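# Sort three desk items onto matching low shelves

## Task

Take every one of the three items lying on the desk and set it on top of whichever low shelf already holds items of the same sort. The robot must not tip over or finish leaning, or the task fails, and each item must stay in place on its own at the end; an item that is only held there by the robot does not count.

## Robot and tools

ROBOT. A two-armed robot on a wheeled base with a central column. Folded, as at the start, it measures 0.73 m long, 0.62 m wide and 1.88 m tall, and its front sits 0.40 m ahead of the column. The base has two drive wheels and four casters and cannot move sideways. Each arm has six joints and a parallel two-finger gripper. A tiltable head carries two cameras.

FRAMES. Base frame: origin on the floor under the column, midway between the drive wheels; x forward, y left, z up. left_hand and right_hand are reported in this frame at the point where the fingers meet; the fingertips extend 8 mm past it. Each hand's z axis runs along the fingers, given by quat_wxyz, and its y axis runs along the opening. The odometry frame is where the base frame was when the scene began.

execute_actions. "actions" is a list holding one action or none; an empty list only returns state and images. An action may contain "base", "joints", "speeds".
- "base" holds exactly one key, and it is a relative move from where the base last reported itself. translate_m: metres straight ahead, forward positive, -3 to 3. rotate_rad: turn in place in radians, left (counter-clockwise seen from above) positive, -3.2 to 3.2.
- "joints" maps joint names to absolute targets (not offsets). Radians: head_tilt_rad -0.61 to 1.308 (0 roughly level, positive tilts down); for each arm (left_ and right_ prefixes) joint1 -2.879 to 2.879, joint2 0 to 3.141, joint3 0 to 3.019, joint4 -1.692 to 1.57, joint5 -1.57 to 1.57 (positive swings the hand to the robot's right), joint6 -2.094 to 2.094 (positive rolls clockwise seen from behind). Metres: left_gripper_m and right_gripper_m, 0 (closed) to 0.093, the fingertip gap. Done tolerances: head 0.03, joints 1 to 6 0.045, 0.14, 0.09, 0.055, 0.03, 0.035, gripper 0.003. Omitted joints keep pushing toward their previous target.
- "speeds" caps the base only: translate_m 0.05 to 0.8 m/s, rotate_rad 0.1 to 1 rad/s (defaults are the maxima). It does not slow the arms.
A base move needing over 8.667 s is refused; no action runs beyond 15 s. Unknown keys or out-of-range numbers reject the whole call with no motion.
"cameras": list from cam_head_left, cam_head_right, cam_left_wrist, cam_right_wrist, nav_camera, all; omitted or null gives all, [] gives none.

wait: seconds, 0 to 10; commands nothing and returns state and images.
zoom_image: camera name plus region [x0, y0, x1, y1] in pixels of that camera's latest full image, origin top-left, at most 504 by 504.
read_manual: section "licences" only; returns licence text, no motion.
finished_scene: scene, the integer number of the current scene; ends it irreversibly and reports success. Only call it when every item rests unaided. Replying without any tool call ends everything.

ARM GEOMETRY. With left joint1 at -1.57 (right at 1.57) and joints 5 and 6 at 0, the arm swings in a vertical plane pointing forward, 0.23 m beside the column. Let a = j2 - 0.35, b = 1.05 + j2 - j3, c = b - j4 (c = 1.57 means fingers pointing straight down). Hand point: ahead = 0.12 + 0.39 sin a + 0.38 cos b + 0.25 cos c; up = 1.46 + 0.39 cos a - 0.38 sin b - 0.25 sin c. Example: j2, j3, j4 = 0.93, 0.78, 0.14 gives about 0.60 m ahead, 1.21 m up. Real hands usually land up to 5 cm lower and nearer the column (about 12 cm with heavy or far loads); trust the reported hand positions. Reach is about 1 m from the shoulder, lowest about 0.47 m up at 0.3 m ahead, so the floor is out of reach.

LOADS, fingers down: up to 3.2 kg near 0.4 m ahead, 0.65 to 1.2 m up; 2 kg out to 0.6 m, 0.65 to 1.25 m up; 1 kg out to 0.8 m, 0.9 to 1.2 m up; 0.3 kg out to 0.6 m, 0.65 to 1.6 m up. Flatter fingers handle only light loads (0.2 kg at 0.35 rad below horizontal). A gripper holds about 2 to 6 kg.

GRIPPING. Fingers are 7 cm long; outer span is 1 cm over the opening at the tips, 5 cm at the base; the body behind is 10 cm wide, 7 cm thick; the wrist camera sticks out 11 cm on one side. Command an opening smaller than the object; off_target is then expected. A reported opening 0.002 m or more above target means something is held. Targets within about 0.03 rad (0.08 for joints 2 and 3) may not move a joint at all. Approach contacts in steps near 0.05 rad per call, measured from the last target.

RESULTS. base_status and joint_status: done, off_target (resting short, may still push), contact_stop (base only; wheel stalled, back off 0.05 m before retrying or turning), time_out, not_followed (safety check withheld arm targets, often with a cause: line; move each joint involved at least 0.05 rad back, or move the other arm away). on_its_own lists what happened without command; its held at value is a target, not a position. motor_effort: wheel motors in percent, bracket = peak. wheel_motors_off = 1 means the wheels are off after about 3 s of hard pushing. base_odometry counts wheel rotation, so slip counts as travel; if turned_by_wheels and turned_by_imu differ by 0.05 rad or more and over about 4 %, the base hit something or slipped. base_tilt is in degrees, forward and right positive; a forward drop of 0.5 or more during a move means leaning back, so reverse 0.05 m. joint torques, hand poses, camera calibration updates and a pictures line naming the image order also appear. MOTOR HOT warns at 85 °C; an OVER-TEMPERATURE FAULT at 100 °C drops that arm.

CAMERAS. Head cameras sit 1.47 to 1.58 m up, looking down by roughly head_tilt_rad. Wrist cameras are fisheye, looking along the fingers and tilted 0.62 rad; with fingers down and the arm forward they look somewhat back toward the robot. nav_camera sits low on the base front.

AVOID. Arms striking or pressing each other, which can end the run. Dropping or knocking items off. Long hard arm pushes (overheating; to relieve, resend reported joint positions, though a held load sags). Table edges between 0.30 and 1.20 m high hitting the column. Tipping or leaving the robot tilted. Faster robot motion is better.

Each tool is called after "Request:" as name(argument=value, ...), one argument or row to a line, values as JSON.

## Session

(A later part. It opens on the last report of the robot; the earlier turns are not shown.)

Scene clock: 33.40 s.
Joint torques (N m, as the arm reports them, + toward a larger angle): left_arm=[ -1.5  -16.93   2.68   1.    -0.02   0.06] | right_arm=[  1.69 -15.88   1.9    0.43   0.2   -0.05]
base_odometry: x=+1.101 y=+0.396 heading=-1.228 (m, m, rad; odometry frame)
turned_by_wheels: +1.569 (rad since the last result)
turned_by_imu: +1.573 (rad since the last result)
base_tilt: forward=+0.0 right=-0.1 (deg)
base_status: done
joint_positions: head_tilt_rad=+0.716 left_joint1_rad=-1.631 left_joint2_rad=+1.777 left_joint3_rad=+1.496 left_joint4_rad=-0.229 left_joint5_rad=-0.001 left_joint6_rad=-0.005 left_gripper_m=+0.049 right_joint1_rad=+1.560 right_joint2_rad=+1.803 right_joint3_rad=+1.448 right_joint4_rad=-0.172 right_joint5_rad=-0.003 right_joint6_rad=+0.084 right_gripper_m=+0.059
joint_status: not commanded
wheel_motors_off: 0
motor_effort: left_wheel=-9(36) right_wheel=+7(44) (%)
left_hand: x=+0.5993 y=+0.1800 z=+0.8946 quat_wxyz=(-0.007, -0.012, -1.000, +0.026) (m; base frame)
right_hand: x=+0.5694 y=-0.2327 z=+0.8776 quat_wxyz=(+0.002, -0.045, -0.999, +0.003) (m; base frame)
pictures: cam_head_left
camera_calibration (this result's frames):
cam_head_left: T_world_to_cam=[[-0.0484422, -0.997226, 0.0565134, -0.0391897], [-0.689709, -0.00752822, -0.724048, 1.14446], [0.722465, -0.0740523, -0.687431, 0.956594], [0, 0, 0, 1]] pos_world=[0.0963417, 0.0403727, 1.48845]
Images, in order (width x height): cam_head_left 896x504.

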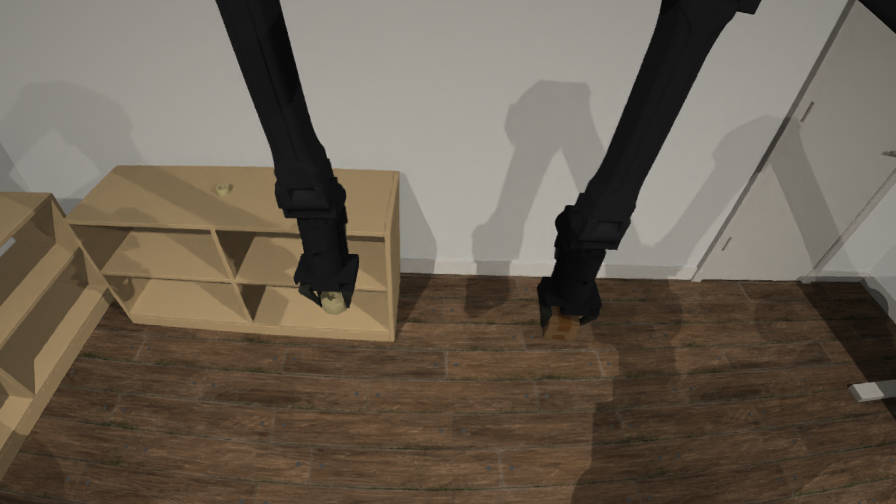

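Request:
execute_actions(
  actions=[
    {"base":{"translate_m":0.63},"joints":{"head_tilt_rad":0.95,"left_joint1_rad":-1.55}},
  ],
  cameras=[],
)

Request:
execute_actions(
  actions=[
    {"joints":{"left_joint2_rad":2.4,"left_joint3_rad":2.23,"left_joint4_rad":-0.35}},
  ],
  cameras=["cam_head_left","cam_left_wrist"],
)

Scene clock: 36.47 s.
Joint torques (N m, as the arm reports them, + toward a larger angle): left_arm=[  0.04 -16.55   2.36   0.92  -0.09   0.08] | right_arm=[  1.43 -16.28   1.71   0.45   0.21  -0.03]
base_odometry: x=+1.313 y=-0.198 heading=-1.228 (m, m, rad; odometry frame)
turned_by_wheels: +0.000 (rad since the last result)
turned_by_imu: -0.002 (rad since the last result)
base_tilt: forward=+0.1 right=-0.1 (deg)
base_status: done
joint_positions: head_tilt_rad=+0.951 left_joint1_rad=-1.541 left_joint2_rad=+1.777 left_joint3_rad=+1.498 left_joint4_rad=-0.229 left_joint5_rad=+0.000 left_joint6_rad=-0.005 left_gripper_m=+0.049 right_joint1_rad=+1.560 right_joint2_rad=+1.803 right_joint3_rad=+1.450 right_joint4_rad=-0.172 right_joint5_rad=-0.003 right_joint6_rad=+0.084 right_gripper_m=+0.059
joint_status: all done
wheel_motors_off: 0
motor_effort: left_wheel=-1(48) right_wheel=+1(49) (%)
left_hand: x=+0.6008 y=+0.2466 z=+0.8936 quat_wxyz=(-0.008, +0.010, -1.000, -0.013) (m; base frame)
right_hand: x=+0.5708 y=-0.2327 z=+0.8778 quat_wxyz=(+0.000, -0.045, -0.999, +0.003) (m; base frame)
pictures: none
No camera images: the call's "cameras" was empty. Leave "cameras" out to get every camera's image.

Scene clock: 37.93 s.
Joint torques (N m, as the arm reports them, + toward a larger angle): left_arm=[  0.14 -18.69   3.94   0.12  -0.09   0.05] | right_arm=[  1.53 -16.76   1.77   0.46   0.21  -0.04]
base_odometry: x=+1.313 y=-0.198 heading=-1.228 (m, m, rad; odometry frame)
turned_by_wheels: +0.000 (rad since the last result)
turned_by_imu: +0.000 (rad since the last result)
base_tilt: forward=+0.2 right=-0.1 (deg)
base_status: not commanded
joint_positions: head_tilt_rad=+0.951 left_joint1_rad=-1.541 left_joint2_rad=+2.415 left_joint3_rad=+2.220 left_joint4_rad=-0.341 left_joint5_rad=+0.000 left_joint6_rad=-0.005 left_gripper_m=+0.049 right_joint1_rad=+1.560 right_joint2_rad=+1.803 right_joint3_rad=+1.450 right_joint4_rad=-0.172 right_joint5_rad=-0.003 right_joint6_rad=+0.084 right_gripper_m=+0.059
joint_status: all done
wheel_motors_off: 0
motor_effort: left_wheel=-1(1) right_wheel=+1(1) (%)
left_hand: x=+0.5819 y=+0.2522 z=+0.6653 quat_wxyz=(+0.006, +0.010, -1.000, -0.013) (m; base frame)
right_hand: x=+0.5708 y=-0.2327 z=+0.8778 quat_wxyz=(+0.000, -0.045, -0.999, +0.003) (m; base frame)
pictures: cam_head_left, cam_left_wrist
camera_calibration (this result's frames):
cam_head_left: T_world_to_cam=[[-0.0339494, -0.997226, 0.0662408, -0.0548947], [-0.839363, -0.00752822, -0.54352, 0.873932], [0.542511, -0.0740523, -0.836779, 1.19559], [0, 0, 0, 1]] pos_world=[0.0830632, 0.0403727, 1.47908]
cam_left_wrist: T_world_to_cam=[[0.0265957, -0.99912, -0.0324372, 0.259184], [-0.8061, -0.0406249, 0.590383, 0.0912098], [-0.591181, 0.010446, -0.806471, 1.00031], [0, 0, 0, 1]] pos_world=[0.657998, 0.252212, 0.761283]
Images, in order (width x height): cam_head_left 896x504, cam_left_wrist 616x616.

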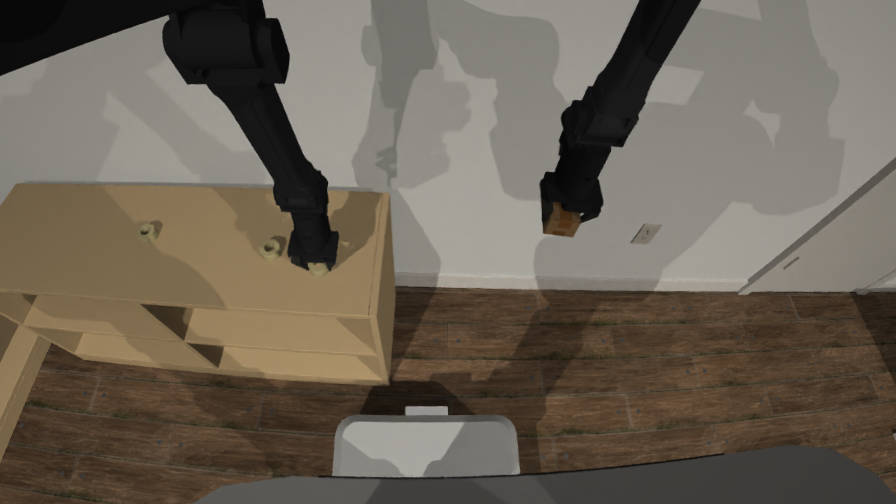

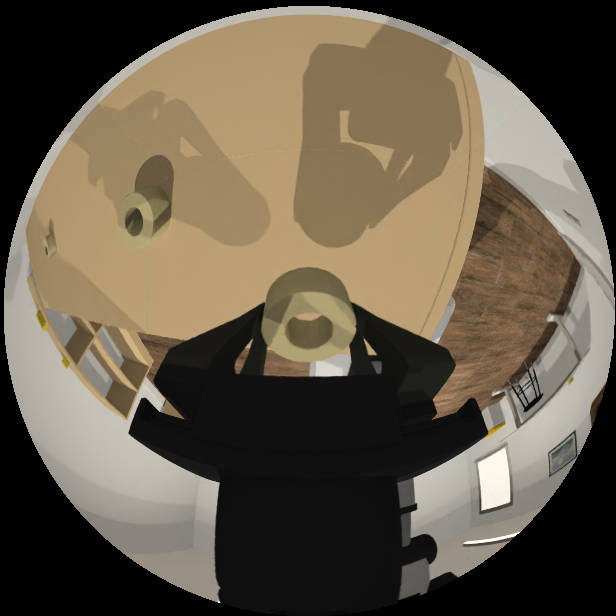

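Request:
execute_actions(
  actions=[
    {"base":{"translate_m":0.04},"joints":{"left_joint2_rad":2.54,"left_joint3_rad":2.415,"left_joint4_rad":-0.385}},
  ],
  cameras=["cam_left_wrist"],
)

Scene clock: 38.97 s.
Joint torques (N m, as the arm reports them, + toward a larger angle): left_arm=[ -0.46 -15.22   5.16   0.13  -0.11  -0.02] | right_arm=[  1.61 -16.18   1.9    0.41   0.21  -0.04]
base_odometry: x=+1.326 y=-0.236 heading=-1.229 (m, m, rad; odometry frame)
turned_by_wheels: +0.000 (rad since the last result)
turned_by_imu: +0.000 (rad since the last result)
base_tilt: forward=+0.1 right=+0.0 (deg)
base_status: done
joint_positions: head_tilt_rad=+0.951 left_joint1_rad=-1.541 left_joint2_rad=+2.515 left_joint3_rad=+2.399 left_joint4_rad=-0.375 left_joint5_rad=+0.000 left_joint6_rad=-0.005 left_gripper_m=+0.049 right_joint1_rad=+1.560 right_joint2_rad=+1.803 right_joint3_rad=+1.451 right_joint4_rad=-0.172 right_joint5_rad=-0.003 right_joint6_rad=+0.084 right_gripper_m=+0.059
joint_status: all done
wheel_motors_off: 0
motor_effort: left_wheel=+1(37) right_wheel=+1(33) (%)
left_hand: x=+0.6010 y=+0.2530 z=+0.6436 quat_wxyz=(-0.016, +0.010, -1.000, -0.013) (m; base frame)
right_hand: x=+0.5711 y=-0.2327 z=+0.8778 quat_wxyz=(+0.000, -0.045, -0.999, +0.003) (m; base frame)
pictures: cam_left_wrist
camera_calibration (this result's frames):
cam_left_wrist: T_world_to_cam=[[0.026891, -0.999129, -0.0319021, 0.258289], [-0.831673, -0.0400674, 0.553818, 0.158261], [-0.554613, 0.0116394, -0.832027, 0.98828], [0, 0, 0, 1]] pos_world=[0.672789, 0.252902, 0.742868]
Images, in order (width x height): cam_left_wrist 616x616.

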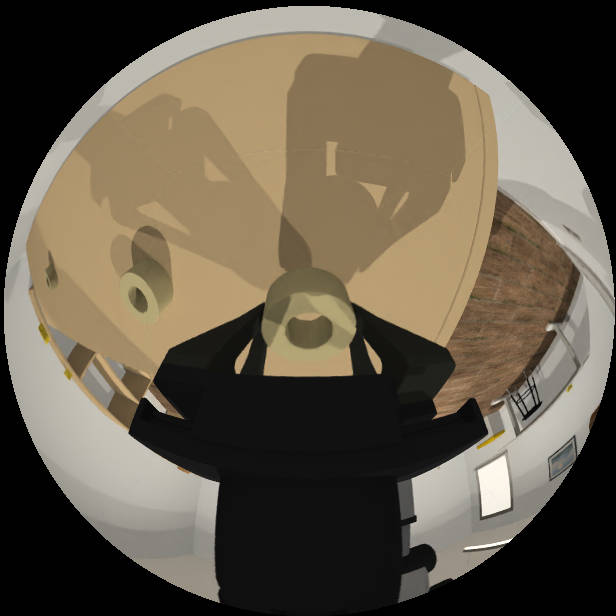

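Request:
execute_actions(
  actions=[
    {"joints":{"left_joint2_rad":2.58}},
  ],
  cameras=["cam_left_wrist"],
)

Scene clock: 40.07 s.
Joint torques (N m, as the arm reports them, + toward a larger angle): left_arm=[  0.57 -15.78   4.03   0.27  -0.15   0.05] | right_arm=[  1.43 -16.72   1.74   0.47   0.2   -0.04]
base_odometry: x=+1.326 y=-0.236 heading=-1.229 (m, m, rad; odometry frame)
turned_by_wheels: +0.000 (rad since the last result)
turned_by_imu: +0.000 (rad since the last result)
base_tilt: forward=+0.1 right=+0.0 (deg)
base_status: not commanded
joint_positions: head_tilt_rad=+0.951 left_joint1_rad=-1.541 left_joint2_rad=+2.558 left_joint3_rad=+2.405 left_joint4_rad=-0.376 left_joint5_rad=+0.001 left_joint6_rad=-0.005 left_gripper_m=+0.049 right_joint1_rad=+1.560 right_joint2_rad=+1.803 right_joint3_rad=+1.451 right_joint4_rad=-0.172 right_joint5_rad=-0.003 right_joint6_rad=+0.084 right_gripper_m=+0.059
joint_status: all done
wheel_motors_off: 0
motor_effort: left_wheel=-2(4) right_wheel=+2(3) (%)
left_hand: x=+0.5692 y=+0.2528 z=+0.6247 quat_wxyz=(+0.003, +0.010, -1.000, -0.012) (m; base frame)
right_hand: x=+0.5711 y=-0.2327 z=+0.8778 quat_wxyz=(+0.000, -0.045, -0.999, +0.003) (m; base frame)
pictures: cam_left_wrist
camera_calibration (this result's frames):
cam_left_wrist: T_world_to_cam=[[0.0266512, -0.999169, -0.0308307, 0.25777], [-0.810153, -0.0396566, 0.584875, 0.110494], [-0.585612, 0.00939, -0.810537, 0.95965], [0, 0, 0, 1]] pos_world=[0.64463, 0.252927, 0.721154]
Images, in order (width x height): cam_left_wrist 616x616.

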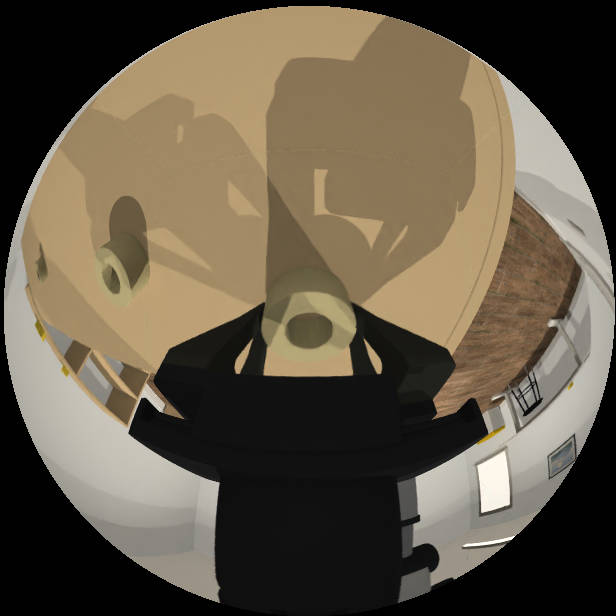

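Request:
execute_actions(
  actions=[
    {"joints":{"left_joint2_rad":2.558,"left_gripper_m":0.093}},
  ],
  cameras=[],
)

Request:
execute_actions(
  actions=[
    {"joints":{"left_joint2_rad":2.3,"left_joint3_rad":2.08,"left_joint4_rad":-0.3}},
  ],
  cameras=[],
)

Request:
execute_actions(
  actions=[
    {"base":{"translate_m":-0.315},"joints":{"left_joint1_rad":-1.57,"left_joint2_rad":1.85,"left_joint3_rad":1.5,"left_joint4_rad":-0.17}},
  ],
  cameras=["cam_head_left"],
)

Request:
execute_actions(
  actions=[
    {"base":{"rotate_rad":-1.585},"joints":{"head_tilt_rad":0.7}},
  ],
  cameras=[],
)

Request:
execute_actions(
  actions=[
    {"base":{"translate_m":1.3}},
  ],
  cameras=["cam_head_left","cam_head_right"],
)

Scene clock: 41.20 s.
Joint torques (N m, as the arm reports them, + toward a larger angle): left_arm=[ -0.14 -16.4    4.12  -0.01  -0.12   0.05] | right_arm=[  1.46 -15.79   1.71   0.47   0.21  -0.05]
base_odometry: x=+1.326 y=-0.236 heading=-1.229 (m, m, rad; odometry frame)
turned_by_wheels: +0.000 (rad since the last result)
turned_by_imu: +0.000 (rad since the last result)
base_tilt: forward=+0.1 right=-0.1 (deg)
base_status: not commanded
joint_positions: head_tilt_rad=+0.951 left_joint1_rad=-1.541 left_joint2_rad=+2.558 left_joint3_rad=+2.405 left_joint4_rad=-0.376 left_joint5_rad=+0.001 left_joint6_rad=-0.005 left_gripper_m=+0.093 right_joint1_rad=+1.560 right_joint2_rad=+1.803 right_joint3_rad=+1.451 right_joint4_rad=-0.172 right_joint5_rad=-0.003 right_joint6_rad=+0.084 right_gripper_m=+0.059
joint_status: all done
wheel_motors_off: 0
motor_effort: left_wheel=-2(2) right_wheel=+2(3) (%)
left_hand: x=+0.5692 y=+0.2528 z=+0.6247 quat_wxyz=(+0.003, +0.010, -1.000, -0.012) (m; base frame)
right_hand: x=+0.5711 y=-0.2327 z=+0.8778 quat_wxyz=(+0.000, -0.045, -0.999, +0.003) (m; base frame)
pictures: none
No camera images: the call's "cameras" was empty. Leave "cameras" out to get every camera's image.

Scene clock: 42.40 s.
Joint torques (N m, as the arm reports them, + toward a larger angle): left_arm=[  0.23 -16.93   3.     0.84  -0.15   0.  ] | right_arm=[  1.47 -16.28   1.73   0.48   0.2   -0.04]
base_odometry: x=+1.326 y=-0.236 heading=-1.229 (m, m, rad; odometry frame)
turned_by_wheels: +0.000 (rad since the last result)
turned_by_imu: +0.000 (rad since the last result)
base_tilt: forward=+0.1 right=-0.1 (deg)
base_status: not commanded
joint_positions: head_tilt_rad=+0.951 left_joint1_rad=-1.541 left_joint2_rad=+2.291 left_joint3_rad=+2.081 left_joint4_rad=-0.310 left_joint5_rad=+0.001 left_joint6_rad=-0.005 left_gripper_m=+0.093 right_joint1_rad=+1.560 right_joint2_rad=+1.803 right_joint3_rad=+1.451 right_joint4_rad=-0.172 right_joint5_rad=-0.003 right_joint6_rad=+0.084 right_gripper_m=+0.059
joint_status: all done
wheel_motors_off: 0
motor_effort: left_wheel=-2(2) right_wheel=+2(3) (%)
left_hand: x=+0.6006 y=+0.2512 z=+0.7068 quat_wxyz=(-0.002, +0.010, -1.000, -0.012) (m; base frame)
right_hand: x=+0.5711 y=-0.2327 z=+0.8778 quat_wxyz=(+0.000, -0.045, -0.999, +0.003) (m; base frame)
pictures: none
No camera images: the call's "cameras" was empty. Leave "cameras" out to get every camera's image.

Scene clock: 44.47 s.
Joint torques (N m, as the arm reports them, + toward a larger angle): left_arm=[ -0.31 -17.85   2.34   0.83  -0.1    0.05] | right_arm=[  1.39 -15.85   2.15   0.41   0.2   -0.05]
base_odometry: x=+1.220 y=+0.061 heading=-1.230 (m, m, rad; odometry frame)
turned_by_wheels: -0.001 (rad since the last result)
turned_by_imu: +0.001 (rad since the last result)
base_tilt: forward=+0.2 right=+0.0 (deg)
base_status: done
joint_positions: head_tilt_rad=+0.952 left_joint1_rad=-1.568 left_joint2_rad=+1.843 left_joint3_rad=+1.490 left_joint4_rad=-0.176 left_joint5_rad=+0.001 left_joint6_rad=-0.005 left_gripper_m=+0.093 right_joint1_rad=+1.560 right_joint2_rad=+1.804 right_joint3_rad=+1.445 right_joint4_rad=-0.172 right_joint5_rad=-0.003 right_joint6_rad=+0.084 right_gripper_m=+0.059
joint_status: all done
wheel_motors_off: 0
motor_effort: left_wheel=-2(36) right_wheel=+3(33) (%)
left_hand: x=+0.5709 y=+0.2262 z=+0.8622 quat_wxyz=(+0.003, +0.003, -1.000, +0.000) (m; base frame)
right_hand: x=+0.5669 y=-0.2327 z=+0.8768 quat_wxyz=(+0.004, -0.045, -0.999, +0.003) (m; base frame)
pictures: cam_head_left
camera_calibration (this result's frames):
cam_head_left: T_world_to_cam=[[-0.0338989, -0.997226, 0.0662667, -0.054937], [-0.839777, -0.00752822, -0.542879, 0.872966], [0.541872, -0.0740523, -0.837192, 1.19626], [0, 0, 0, 1]] pos_world=[0.0830167, 0.0403727, 1.47905]
Images, in order (width x height): cam_head_left 896x504.

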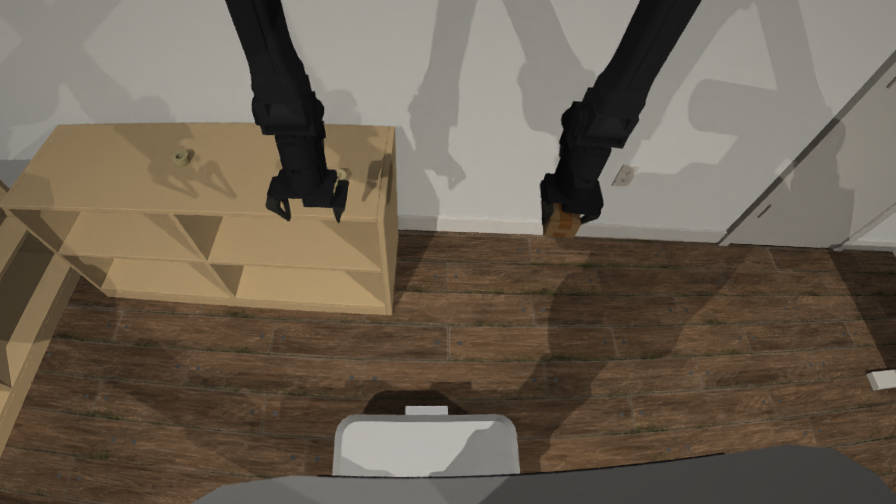

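Scene clock: 47.63 s.
Joint torques (N m, as the arm reports them, + toward a larger angle): left_arm=[  0.2  -17.44   1.82   0.86  -0.12   0.04] | right_arm=[  1.7  -15.66   1.92   0.48   0.2   -0.04]
base_odometry: x=+1.220 y=+0.061 heading=-2.814 (m, m, rad; odometry frame)
turned_by_wheels: -1.584 (rad since the last result)
turned_by_imu: -1.587 (rad since the last result)
base_tilt: forward=+0.1 right=-0.1 (deg)
base_status: done
joint_positions: head_tilt_rad=+0.717 left_joint1_rad=-1.570 left_joint2_rad=+1.843 left_joint3_rad=+1.497 left_joint4_rad=-0.176 left_joint5_rad=+0.001 left_joint6_rad=-0.005 left_gripper_m=+0.093 right_joint1_rad=+1.559 right_joint2_rad=+1.804 right_joint3_rad=+1.446 right_joint4_rad=-0.172 right_joint5_rad=-0.003 right_joint6_rad=+0.084 right_gripper_m=+0.059
joint_status: all done
wheel_motors_off: 0
motor_effort: left_wheel=+9(44) right_wheel=-8(26) (%)
left_hand: x=+0.5754 y=+0.2250 z=+0.8627 quat_wxyz=(-0.001, +0.003, -1.000, +0.000) (m; base frame)
right_hand: x=+0.5676 y=-0.2341 z=+0.8769 quat_wxyz=(+0.003, -0.045, -0.999, +0.004) (m; base frame)
pictures: none
No camera images: the call's "cameras" was empty. Leave "cameras" out to get every camera's image.

Scene clock: 51.33 s.
Joint torques (N m, as the arm reports them, + toward a larger angle): left_arm=[  0.01 -17.01   1.78   0.61  -0.12   0.04] | right_arm=[  1.55 -15.88   1.98   0.55   0.2   -0.03]
base_odometry: x=-0.010 y=-0.357 heading=-2.813 (m, m, rad; odometry frame)
turned_by_wheels: +0.000 (rad since the last result)
turned_by_imu: -0.006 (rad since the last result)
base_tilt: forward=+0.2 right=+0.0 (deg)
base_status: done
joint_positions: head_tilt_rad=+0.716 left_joint1_rad=-1.570 left_joint2_rad=+1.843 left_joint3_rad=+1.497 left_joint4_rad=-0.176 left_joint5_rad=+0.001 left_joint6_rad=-0.005 left_gripper_m=+0.093 right_joint1_rad=+1.559 right_joint2_rad=+1.805 right_joint3_rad=+1.447 right_joint4_rad=-0.172 right_joint5_rad=-0.003 right_joint6_rad=+0.084 right_gripper_m=+0.059
joint_status: not commanded
wheel_motors_off: 0
motor_effort: left_wheel=+0(58) right_wheel=+0(38) (%)
left_hand: x=+0.5752 y=+0.2250 z=+0.8626 quat_wxyz=(-0.001, +0.003, -1.000, +0.000) (m; base frame)
right_hand: x=+0.5676 y=-0.2341 z=+0.8767 quat_wxyz=(+0.003, -0.045, -0.999, +0.004) (m; base frame)
pictures: cam_head_left, cam_head_right
camera_calibration (this result's frames):
cam_head_left: T_world_to_cam=[[-0.0484481, -0.997226, 0.0565083, -0.0391817], [-0.689634, -0.00752822, -0.724119, 1.14457], [0.722536, -0.0740523, -0.687356, 0.956476], [0, 0, 0, 1]] pos_world=[0.0963471, 0.0403727, 1.48846]
cam_head_right: T_world_to_cam=[[-0.0399199, -0.996289, 0.0762487, -0.148758], [-0.686567, -0.028093, -0.726523, 1.15098], [0.72597, -0.0813526, -0.682898, 0.950387], [0, 0, 0, 1]] pos_world=[0.0943319, -0.0385549, 1.49657]
Images, in order (width x height): cam_head_left 896x504, cam_head_right 896x504.

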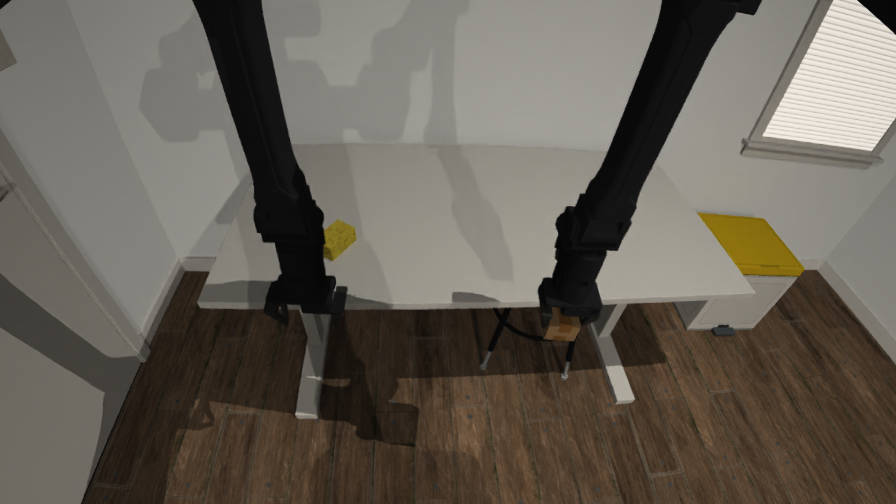

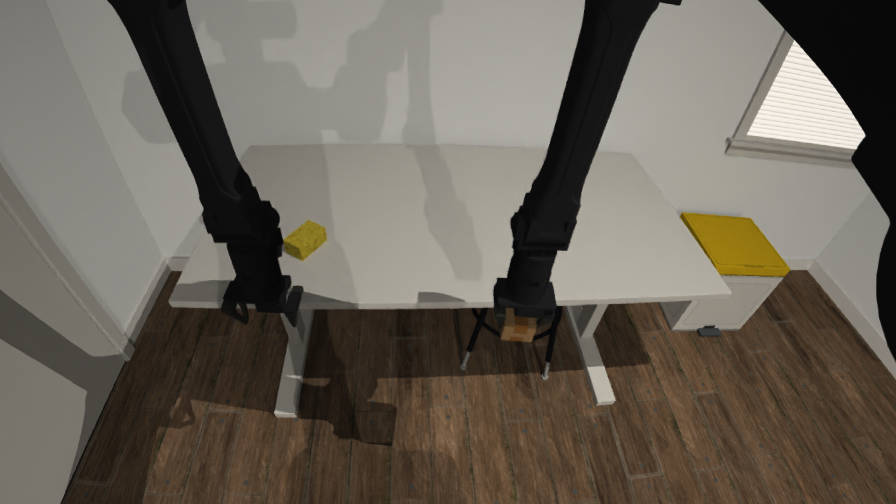

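Request:
execute_actions(
  actions=[
    {"base":{"translate_m":0.37},"joints":{"left_joint1_rad":-1.535,"left_joint6_rad":0.85,"head_tilt_rad":0.9}},
  ],
  cameras=[],
)

Request:
execute_actions(
  actions=[
    {"joints":{"left_joint2_rad":2.0,"left_joint3_rad":1.67,"left_joint4_rad":-0.18}},
  ],
  cameras=["cam_left_wrist"],
)

Scene clock: 53.90 s.
Joint torques (N m, as the arm reports them, + toward a larger angle): left_arm=[  0.93 -16.88   1.67   0.53  -0.12   0.13] | right_arm=[  1.55 -16.38   1.83   0.31   0.21  -0.02]
base_odometry: x=-0.361 y=-0.477 heading=-2.813 (m, m, rad; odometry frame)
turned_by_wheels: +0.001 (rad since the last result)
turned_by_imu: +0.000 (rad since the last result)
base_tilt: forward=+0.2 right=-0.1 (deg)
base_status: done
joint_positions: head_tilt_rad=+0.902 left_joint1_rad=-1.535 left_joint2_rad=+1.843 left_joint3_rad=+1.499 left_joint4_rad=-0.176 left_joint5_rad=+0.001 left_joint6_rad=+0.837 left_gripper_m=+0.093 right_joint1_rad=+1.559 right_joint2_rad=+1.805 right_joint3_rad=+1.449 right_joint4_rad=-0.172 right_joint5_rad=-0.003 right_joint6_rad=+0.084 right_gripper_m=+0.059
joint_status: all done
wheel_motors_off: 0
motor_effort: left_wheel=+1(35) right_wheel=-1(34) (%)
left_hand: x=+0.5764 y=+0.2515 z=+0.8632 quat_wxyz=(+0.004, -0.398, -0.917, -0.014) (m; base frame)
right_hand: x=+0.5690 y=-0.2341 z=+0.8769 quat_wxyz=(+0.002, -0.045, -0.999, +0.004) (m; base frame)
pictures: none
No camera images: the call's "cameras" was empty. Leave "cameras" out to get every camera's image.

Scene clock: 54.90 s.
Joint torques (N m, as the arm reports them, + toward a larger angle): left_arm=[  0.77 -16.7    2.64   0.31  -0.1    0.11] | right_arm=[  1.46 -15.57   1.9    0.46   0.2   -0.04]
base_odometry: x=-0.361 y=-0.477 heading=-2.813 (m, m, rad; odometry frame)
turned_by_wheels: +0.000 (rad since the last result)
turned_by_imu: +0.000 (rad since the last result)
base_tilt: forward=+0.1 right=-0.1 (deg)
base_status: not commanded
joint_positions: head_tilt_rad=+0.902 left_joint1_rad=-1.535 left_joint2_rad=+1.986 left_joint3_rad=+1.665 left_joint4_rad=-0.176 left_joint5_rad=+0.001 left_joint6_rad=+0.837 left_gripper_m=+0.093 right_joint1_rad=+1.559 right_joint2_rad=+1.805 right_joint3_rad=+1.449 right_joint4_rad=-0.172 right_joint5_rad=-0.003 right_joint6_rad=+0.084 right_gripper_m=+0.059
joint_status: all done
wheel_motors_off: 0
motor_effort: left_wheel=+2(1) right_wheel=-1(2) (%)
left_hand: x=+0.5909 y=+0.2534 z=+0.8102 quat_wxyz=(-0.006, -0.398, -0.917, -0.019) (m; base frame)
right_hand: x=+0.5690 y=-0.2341 z=+0.8769 quat_wxyz=(+0.002, -0.045, -0.999, +0.004) (m; base frame)
pictures: cam_left_wrist
camera_calibration (this result's frames):
cam_left_wrist: T_world_to_cam=[[-0.725366, -0.686797, -0.0464123, 0.641344], [-0.577741, 0.570755, 0.583484, -0.271214], [-0.374245, 0.450054, -0.810797, 0.886375], [0, 0, 0, 1]] pos_world=[0.640239, 0.196354, 0.906685]
Images, in order (width x height): cam_left_wrist 616x616.

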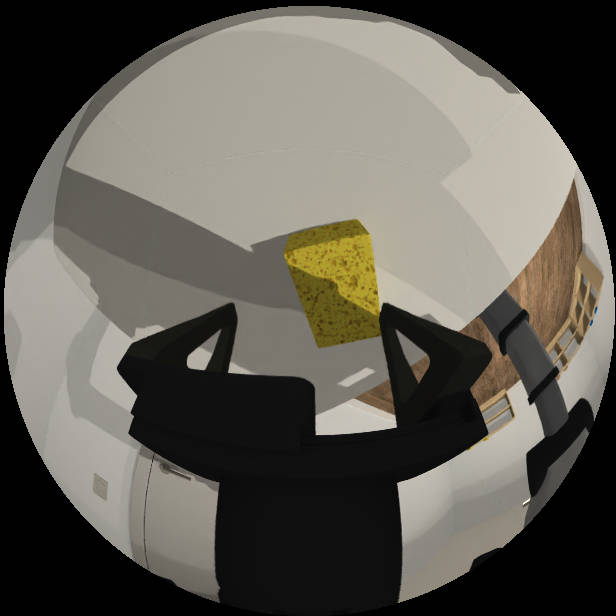

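Request:
execute_actions(
  actions=[
    {"joints":{"left_joint2_rad":2.08,"left_joint3_rad":1.72,"left_joint6_rad":0.61}},
  ],
  cameras=["cam_left_wrist"],
)

Scene clock: 55.97 s.
Joint torques (N m, as the arm reports them, + toward a larger angle): left_arm=[  0.88 -16.06   1.87   0.35  -0.11  -0.18] | right_arm=[  1.75 -16.05   1.82   0.42   0.2   -0.04]
base_odometry: x=-0.361 y=-0.477 heading=-2.813 (m, m, rad; odometry frame)
turned_by_wheels: +0.000 (rad since the last result)
turned_by_imu: +0.000 (rad since the last result)
base_tilt: forward=+0.1 right=+0.0 (deg)
base_status: not commanded
joint_positions: head_tilt_rad=+0.902 left_joint1_rad=-1.535 left_joint2_rad=+2.061 left_joint3_rad=+1.718 left_joint4_rad=-0.176 left_joint5_rad=+0.001 left_joint6_rad=+0.622 left_gripper_m=+0.093 right_joint1_rad=+1.559 right_joint2_rad=+1.805 right_joint3_rad=+1.449 right_joint4_rad=-0.172 right_joint5_rad=-0.003 right_joint6_rad=+0.084 right_gripper_m=+0.059
joint_status: all done
wheel_motors_off: 0
motor_effort: left_wheel=+2(2) right_wheel=-1(1) (%)
left_hand: x=+0.5736 y=+0.2540 z=+0.7795 quat_wxyz=(+0.003, -0.298, -0.955, -0.015) (m; base frame)
right_hand: x=+0.5690 y=-0.2341 z=+0.8769 quat_wxyz=(+0.002, -0.045, -0.999, +0.004) (m; base frame)
pictures: cam_left_wrist
camera_calibration (this result's frames):
cam_left_wrist: T_world_to_cam=[[-0.562784, -0.825943, -0.033041, 0.559456], [-0.67686, 0.43752, 0.591977, -0.179639], [-0.474483, 0.355519, -0.805277, 0.931984], [0, 0, 0, 1]] pos_world=[0.635473, 0.209336, 0.875332]
Images, in order (width x height): cam_left_wrist 616x616.

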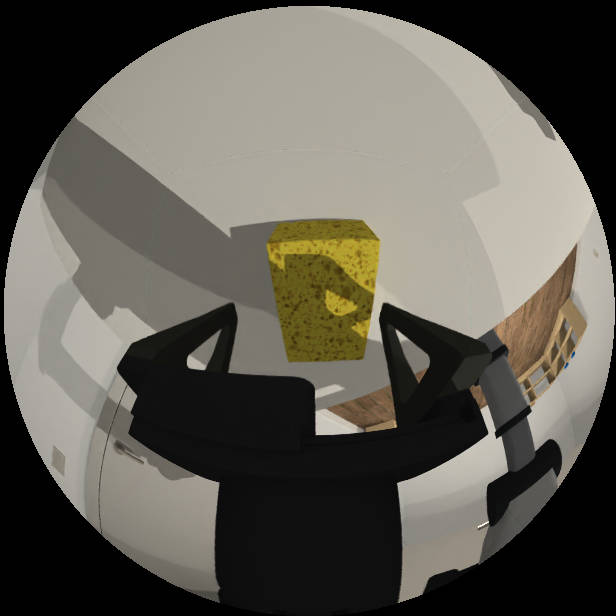

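Shift ~1 cm right via j1, then descend.

Request:
execute_actions(
  actions=[
    {"joints":{"left_joint1_rad":-1.555}},
  ],
  cameras=[],
)

Request:
execute_actions(
  actions=[
    {"joints":{"left_joint2_rad":2.19,"left_joint3_rad":1.84,"left_joint4_rad":-0.2}},
  ],
  cameras=["cam_left_wrist"],
)

Scene clock: 56.83 s.
Joint torques (N m, as the arm reports them, + toward a larger angle): left_arm=[  0.13 -16.82   1.87   0.73  -0.04  -0.22] | right_arm=[  1.69 -16.09   1.82   0.44   0.21  -0.04]
base_odometry: x=-0.361 y=-0.477 heading=-2.813 (m, m, rad; odometry frame)
turned_by_wheels: +0.000 (rad since the last result)
turned_by_imu: +0.000 (rad since the last result)
base_tilt: forward=+0.2 right=+0.0 (deg)
base_status: not commanded
joint_positions: head_tilt_rad=+0.902 left_joint1_rad=-1.548 left_joint2_rad=+2.061 left_joint3_rad=+1.718 left_joint4_rad=-0.176 left_joint5_rad=+0.001 left_joint6_rad=+0.622 left_gripper_m=+0.093 right_joint1_rad=+1.559 right_joint2_rad=+1.805 right_joint3_rad=+1.449 right_joint4_rad=-0.172 right_joint5_rad=-0.003 right_joint6_rad=+0.084 right_gripper_m=+0.059
joint_status: all done
wheel_motors_off: 0
motor_effort: left_wheel=+1(2) right_wheel=-1(1) (%)
left_hand: x=+0.5738 y=+0.2435 z=+0.7793 quat_wxyz=(+0.001, -0.301, -0.954, -0.009) (m; base frame)
right_hand: x=+0.5690 y=-0.2341 z=+0.8769 quat_wxyz=(+0.002, -0.045, -0.999, +0.004) (m; base frame)
pictures: none
No camera images: the call's "cameras" was empty. Leave "cameras" out to get every camera's image.

Scene clock: 57.73 s.
Joint torques (N m, as the arm reports them, + toward a larger angle): left_arm=[ -0.46 -17.11   1.86  -0.05  -0.11  -0.2 ] | right_arm=[  1.49 -16.     1.85   0.44   0.21  -0.03]
base_odometry: x=-0.361 y=-0.477 heading=-2.813 (m, m, rad; odometry frame)
turned_by_wheels: +0.000 (rad since the last result)
turned_by_imu: +0.000 (rad since the last result)
base_tilt: forward=+0.1 right=+0.0 (deg)
base_status: not commanded
joint_positions: head_tilt_rad=+0.902 left_joint1_rad=-1.548 left_joint2_rad=+2.175 left_joint3_rad=+1.836 left_joint4_rad=-0.188 left_joint5_rad=+0.001 left_joint6_rad=+0.622 left_gripper_m=+0.093 right_joint1_rad=+1.559 right_joint2_rad=+1.805 right_joint3_rad=+1.449 right_joint4_rad=-0.172 right_joint5_rad=-0.003 right_joint6_rad=+0.084 right_gripper_m=+0.059
joint_status: all done
wheel_motors_off: 0
motor_effort: left_wheel=+2(3) right_wheel=-1(1) (%)
left_hand: x=+0.5649 y=+0.2442 z=+0.7368 quat_wxyz=(+0.005, -0.301, -0.954, -0.008) (m; base frame)
right_hand: x=+0.5690 y=-0.2341 z=+0.8769 quat_wxyz=(+0.002, -0.045, -0.999, +0.004) (m; base frame)
pictures: cam_left_wrist
camera_calibration (this result's frames):
cam_left_wrist: T_world_to_cam=[[-0.568014, -0.822784, -0.0196493, 0.537381], [-0.669643, 0.448149, 0.592234, -0.162857], [-0.478475, 0.349555, -0.805527, 0.900747], [0, 0, 0, 1]] pos_world=[0.627168, 0.200272, 0.832584]
Images, in order (width x height): cam_left_wrist 616x616.

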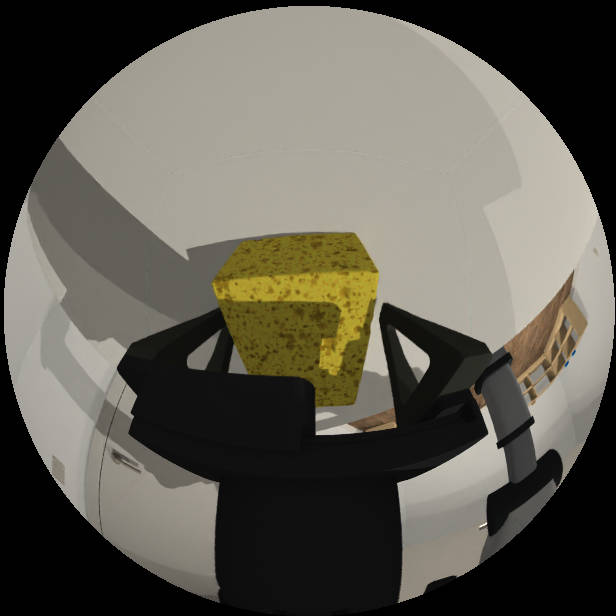

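Request:
execute_actions(
  actions=[
    {"joints":{"left_gripper_m":0.03}},
  ],
  cameras=[],
)

Request:
execute_actions(
  actions=[
    {"joints":{"left_joint2_rad":1.82,"left_joint3_rad":1.47,"left_joint4_rad":-0.17}},
  ],
  cameras=[],
)

Request:
execute_actions(
  actions=[
    {"base":{"translate_m":-1.0},"joints":{"head_tilt_rad":0.5,"left_joint6_rad":0}},
  ],
  cameras=[],
)

Request:
execute_actions(
  actions=[
    {"base":{"rotate_rad":-3.0}},
  ],
  cameras=["cam_head_left","cam_head_right"],
)

Scene clock: 58.67 s.
Joint torques (N m, as the arm reports them, + toward a larger angle): left_arm=[  0.12 -16.61   2.15   0.19  -0.08  -0.2 ] | right_arm=[  1.54 -16.     1.79   0.44   0.21  -0.03]
base_odometry: x=-0.361 y=-0.477 heading=-2.813 (m, m, rad; odometry frame)
turned_by_wheels: +0.000 (rad since the last result)
turned_by_imu: +0.000 (rad since the last result)
base_tilt: forward=+0.0 right=-0.1 (deg)
base_status: not commanded
joint_positions: head_tilt_rad=+0.902 left_joint1_rad=-1.548 left_joint2_rad=+2.175 left_joint3_rad=+1.836 left_joint4_rad=-0.188 left_joint5_rad=+0.001 left_joint6_rad=+0.622 left_gripper_m=+0.060 right_joint1_rad=+1.559 right_joint2_rad=+1.805 right_joint3_rad=+1.449 right_joint4_rad=-0.172 right_joint5_rad=-0.003 right_joint6_rad=+0.084 right_gripper_m=+0.059
joint_status: left_gripper_m off_target (ended at +0.060, target +0.030)
wheel_motors_off: 0
motor_effort: left_wheel=+2(1) right_wheel=+0(1) (%)
left_hand: x=+0.5649 y=+0.2442 z=+0.7368 quat_wxyz=(+0.005, -0.301, -0.954, -0.008) (m; base frame)
right_hand: x=+0.5690 y=-0.2341 z=+0.8769 quat_wxyz=(+0.002, -0.045, -0.999, +0.004) (m; base frame)
pictures: none
No camera images: the call's "cameras" was empty. Leave "cameras" out to get every camera's image.

Scene clock: 59.93 s.
Joint torques (N m, as the arm reports them, + toward a larger angle): left_arm=[ -0.36 -17.1    1.83   0.79  -0.03  -0.13] | right_arm=[  1.49 -15.98   1.67   0.48   0.22  -0.04]
base_odometry: x=-0.361 y=-0.477 heading=-2.813 (m, m, rad; odometry frame)
turned_by_wheels: +0.000 (rad since the last result)
turned_by_imu: +0.000 (rad since the last result)
base_tilt: forward=+0.1 right=-0.1 (deg)
base_status: not commanded
joint_positions: head_tilt_rad=+0.902 left_joint1_rad=-1.548 left_joint2_rad=+1.800 left_joint3_rad=+1.471 left_joint4_rad=-0.177 left_joint5_rad=+0.001 left_joint6_rad=+0.622 left_gripper_m=+0.060 right_joint1_rad=+1.559 right_joint2_rad=+1.805 right_joint3_rad=+1.449 right_joint4_rad=-0.172 right_joint5_rad=-0.003 right_joint6_rad=+0.084 right_gripper_m=+0.059
joint_status: all done
wheel_motors_off: 0
motor_effort: left_wheel=+2(2) right_wheel=-2(1) (%)
left_hand: x=+0.5838 y=+0.2416 z=+0.8805 quat_wxyz=(-0.005, -0.301, -0.954, -0.012) (m; base frame)
right_hand: x=+0.5690 y=-0.2341 z=+0.8769 quat_wxyz=(+0.002, -0.045, -0.999, +0.004) (m; base frame)
pictures: none
No camera images: the call's "cameras" was empty. Leave "cameras" out to get every camera's image.

Scene clock: 63.13 s.
Joint torques (N m, as the arm reports them, + toward a larger angle): left_arm=[  0.36 -17.02   2.05   0.73  -0.07  -0.18] | right_arm=[  1.62 -16.27   2.04   0.47   0.21  -0.04]
base_odometry: x=+0.586 y=-0.153 heading=-2.812 (m, m, rad; odometry frame)
turned_by_wheels: +0.001 (rad since the last result)
turned_by_imu: +0.007 (rad since the last result)
base_tilt: forward=+0.2 right=+0.0 (deg)
base_status: done
joint_positions: head_tilt_rad=+0.518 left_joint1_rad=-1.548 left_joint2_rad=+1.801 left_joint3_rad=+1.465 left_joint4_rad=-0.177 left_joint5_rad=+0.001 left_joint6_rad=+0.013 left_gripper_m=+0.060 right_joint1_rad=+1.559 right_joint2_rad=+1.805 right_joint3_rad=+1.445 right_joint4_rad=-0.172 right_joint5_rad=-0.003 right_joint6_rad=+0.084 right_gripper_m=+0.059
joint_status: all done
wheel_motors_off: 0
motor_effort: left_wheel=+1(56) right_wheel=-1(50) (%)
left_hand: x=+0.5793 y=+0.2416 z=+0.8795 quat_wxyz=(-0.005, -0.001, -1.000, -0.009) (m; base frame)
right_hand: x=+0.5660 y=-0.2341 z=+0.8763 quat_wxyz=(+0.004, -0.045, -0.999, +0.004) (m; base frame)
pictures: none
No camera images: the call's "cameras" was empty. Leave "cameras" out to get every camera's image.

Scene clock: 67.87 s.
Joint torques (N m, as the arm reports them, + toward a larger angle): left_arm=[ -0.11 -16.67   2.05   0.73  -0.08  -0.12] | right_arm=[  1.26 -16.09   1.86   0.53   0.21  -0.05]
base_odometry: x=+0.586 y=-0.153 heading=+0.473 (m, m, rad; odometry frame)
turned_by_wheels: -2.998 (rad since the last result)
turned_by_imu: -3.003 (rad since the last result)
base_tilt: forward=+0.1 right=+0.0 (deg)
base_status: done
joint_positions: head_tilt_rad=+0.518 left_joint1_rad=-1.554 left_joint2_rad=+1.801 left_joint3_rad=+1.467 left_joint4_rad=-0.177 left_joint5_rad=+0.001 left_joint6_rad=+0.013 left_gripper_m=+0.060 right_joint1_rad=+1.559 right_joint2_rad=+1.805 right_joint3_rad=+1.448 right_joint4_rad=-0.172 right_joint5_rad=-0.003 right_joint6_rad=+0.084 right_gripper_m=+0.059
joint_status: not commanded
wheel_motors_off: 0
motor_effort: left_wheel=+8(50) right_wheel=-6(40) (%)
left_hand: x=+0.5810 y=+0.2367 z=+0.8797 quat_wxyz=(-0.006, -0.003, -1.000, -0.007) (m; base frame)
right_hand: x=+0.5676 y=-0.2341 z=+0.8764 quat_wxyz=(+0.003, -0.045, -0.999, +0.004) (m; base frame)
pictures: cam_head_left, cam_head_right
camera_calibration (this result's frames):
cam_head_left: T_world_to_cam=[[-0.0586283, -0.997226, 0.0458599, -0.0222741], [-0.533514, -0.00752822, -0.845758, 1.32409], [0.843757, -0.0740523, -0.531593, 0.71054], [0, 0, 0, 1]] pos_world=[0.10559, 0.0403727, 1.49859]
cam_head_right: T_world_to_cam=[[-0.0541549, -0.996289, 0.0668932, -0.133639], [-0.530034, -0.028093, -0.847511, 1.32947], [0.846245, -0.0813526, -0.526546, 0.703591], [0, 0, 0, 1]] pos_world=[0.102017, -0.0385549, 1.50615]
Images, in order (width x height): cam_head_left 896x504, cam_head_right 896x504.

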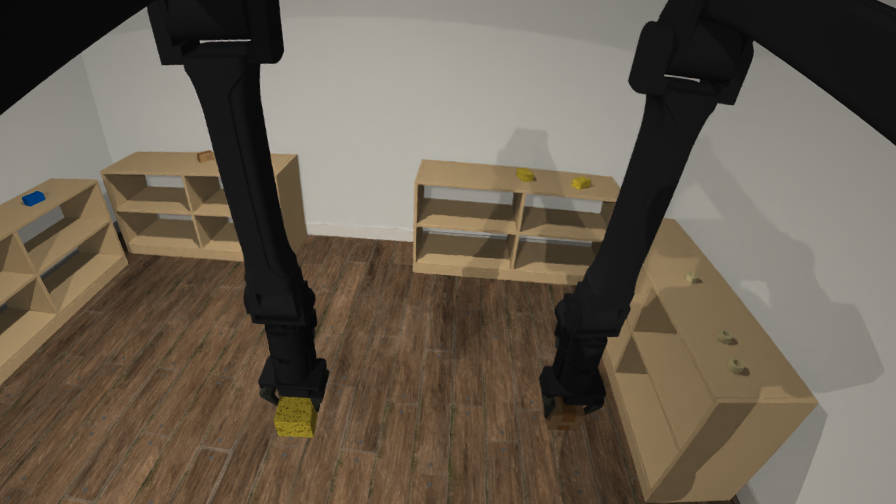

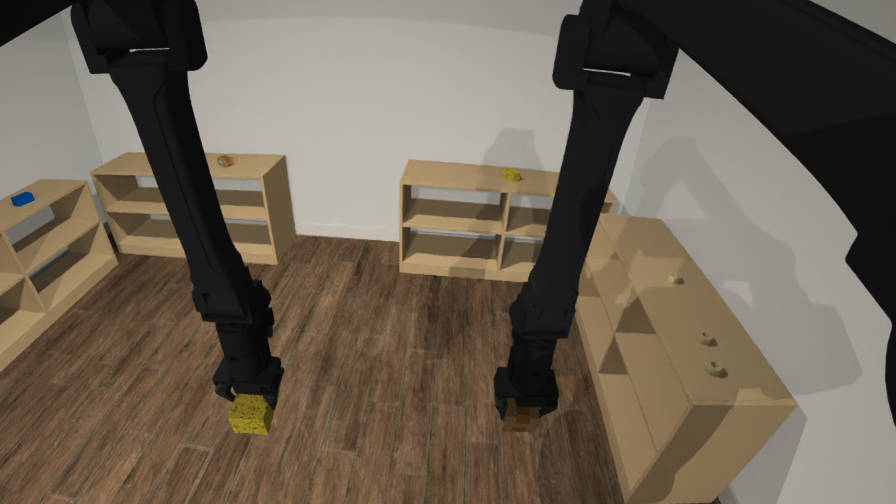

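Request:
execute_actions(
  actions=[
    {"base":{"rotate_rad":-0.18}},
  ],
  cameras=[],
)

Request:
execute_actions(
  actions=[
    {"base":{"translate_m":1.3},"joints":{"head_tilt_rad":0.8}},
  ],
  cameras=["cam_head_left"],
)

Scene clock: 69.57 s.
Joint torques (N m, as the arm reports them, + toward a larger angle): left_arm=[ -0.24 -16.08   2.06   0.87  -0.17  -0.16] | right_arm=[  1.57 -16.04   1.83   0.52   0.18  -0.03]
base_odometry: x=+0.586 y=-0.153 heading=+0.295 (m, m, rad; odometry frame)
turned_by_wheels: -0.179 (rad since the last result)
turned_by_imu: -0.179 (rad since the last result)
base_tilt: forward=+0.1 right=+0.0 (deg)
base_status: done
joint_positions: head_tilt_rad=+0.518 left_joint1_rad=-1.557 left_joint2_rad=+1.801 left_joint3_rad=+1.467 left_joint4_rad=-0.177 left_joint5_rad=+0.001 left_joint6_rad=+0.013 left_gripper_m=+0.060 right_joint1_rad=+1.559 right_joint2_rad=+1.805 right_joint3_rad=+1.448 right_joint4_rad=-0.172 right_joint5_rad=-0.002 right_joint6_rad=+0.084 right_gripper_m=+0.059
joint_status: not commanded
wheel_motors_off: 0
motor_effort: left_wheel=+9(30) right_wheel=-7(25) (%)
left_hand: x=+0.5810 y=+0.2350 z=+0.8796 quat_wxyz=(-0.006, -0.003, -1.000, -0.006) (m; base frame)
right_hand: x=+0.5676 y=-0.2336 z=+0.8764 quat_wxyz=(+0.003, -0.045, -0.999, +0.004) (m; base frame)
pictures: none
No camera images: the call's "cameras" was empty. Leave "cameras" out to get every camera's image.

Scene clock: 73.27 s.
Joint torques (N m, as the arm reports them, + toward a larger angle): left_arm=[  0.92 -16.37   1.79   0.93  -0.08  -0.2 ] | right_arm=[  1.62 -16.37   1.94   0.5    0.21  -0.03]
base_odometry: x=+1.830 y=+0.224 heading=+0.295 (m, m, rad; odometry frame)
turned_by_wheels: +0.000 (rad since the last result)
turned_by_imu: -0.006 (rad since the last result)
base_tilt: forward=+0.1 right=-0.1 (deg)
base_status: done
joint_positions: head_tilt_rad=+0.803 left_joint1_rad=-1.557 left_joint2_rad=+1.802 left_joint3_rad=+1.467 left_joint4_rad=-0.177 left_joint5_rad=+0.001 left_joint6_rad=+0.013 left_gripper_m=+0.060 right_joint1_rad=+1.559 right_joint2_rad=+1.805 right_joint3_rad=+1.447 right_joint4_rad=-0.172 right_joint5_rad=-0.002 right_joint6_rad=+0.084 right_gripper_m=+0.059
joint_status: all done
wheel_motors_off: 0
motor_effort: left_wheel=+1(60) right_wheel=+0(37) (%)
left_hand: x=+0.5806 y=+0.2350 z=+0.8794 quat_wxyz=(-0.006, -0.003, -1.000, -0.006) (m; base frame)
right_hand: x=+0.5672 y=-0.2336 z=+0.8764 quat_wxyz=(+0.003, -0.045, -0.999, +0.004) (m; base frame)
pictures: cam_head_left
camera_calibration (this result's frames):
cam_head_left: T_world_to_cam=[[-0.0433825, -0.997226, 0.0604844, -0.0455581], [-0.749642, -0.00752822, -0.661801, 1.0516], [0.660421, -0.0740523, -0.747235, 1.0518], [0, 0, 0, 1]] pos_world=[0.0917186, 0.0403727, 1.48464]
Images, in order (width x height): cam_head_left 896x504.

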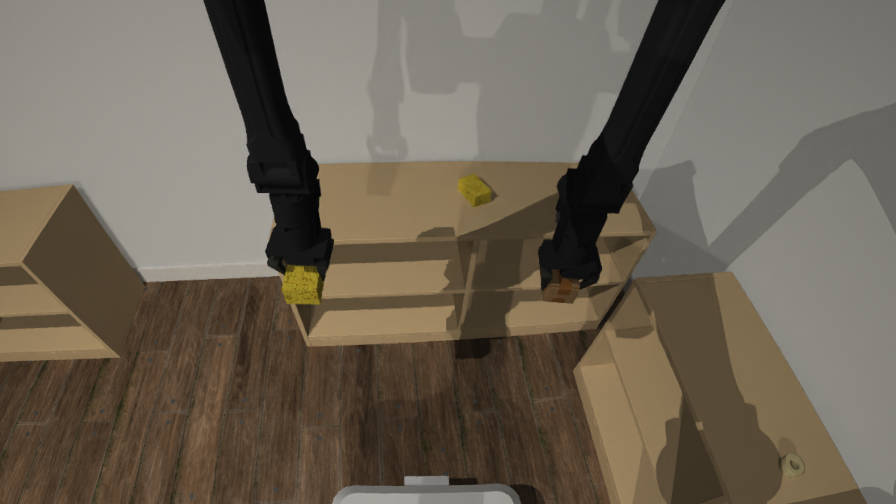

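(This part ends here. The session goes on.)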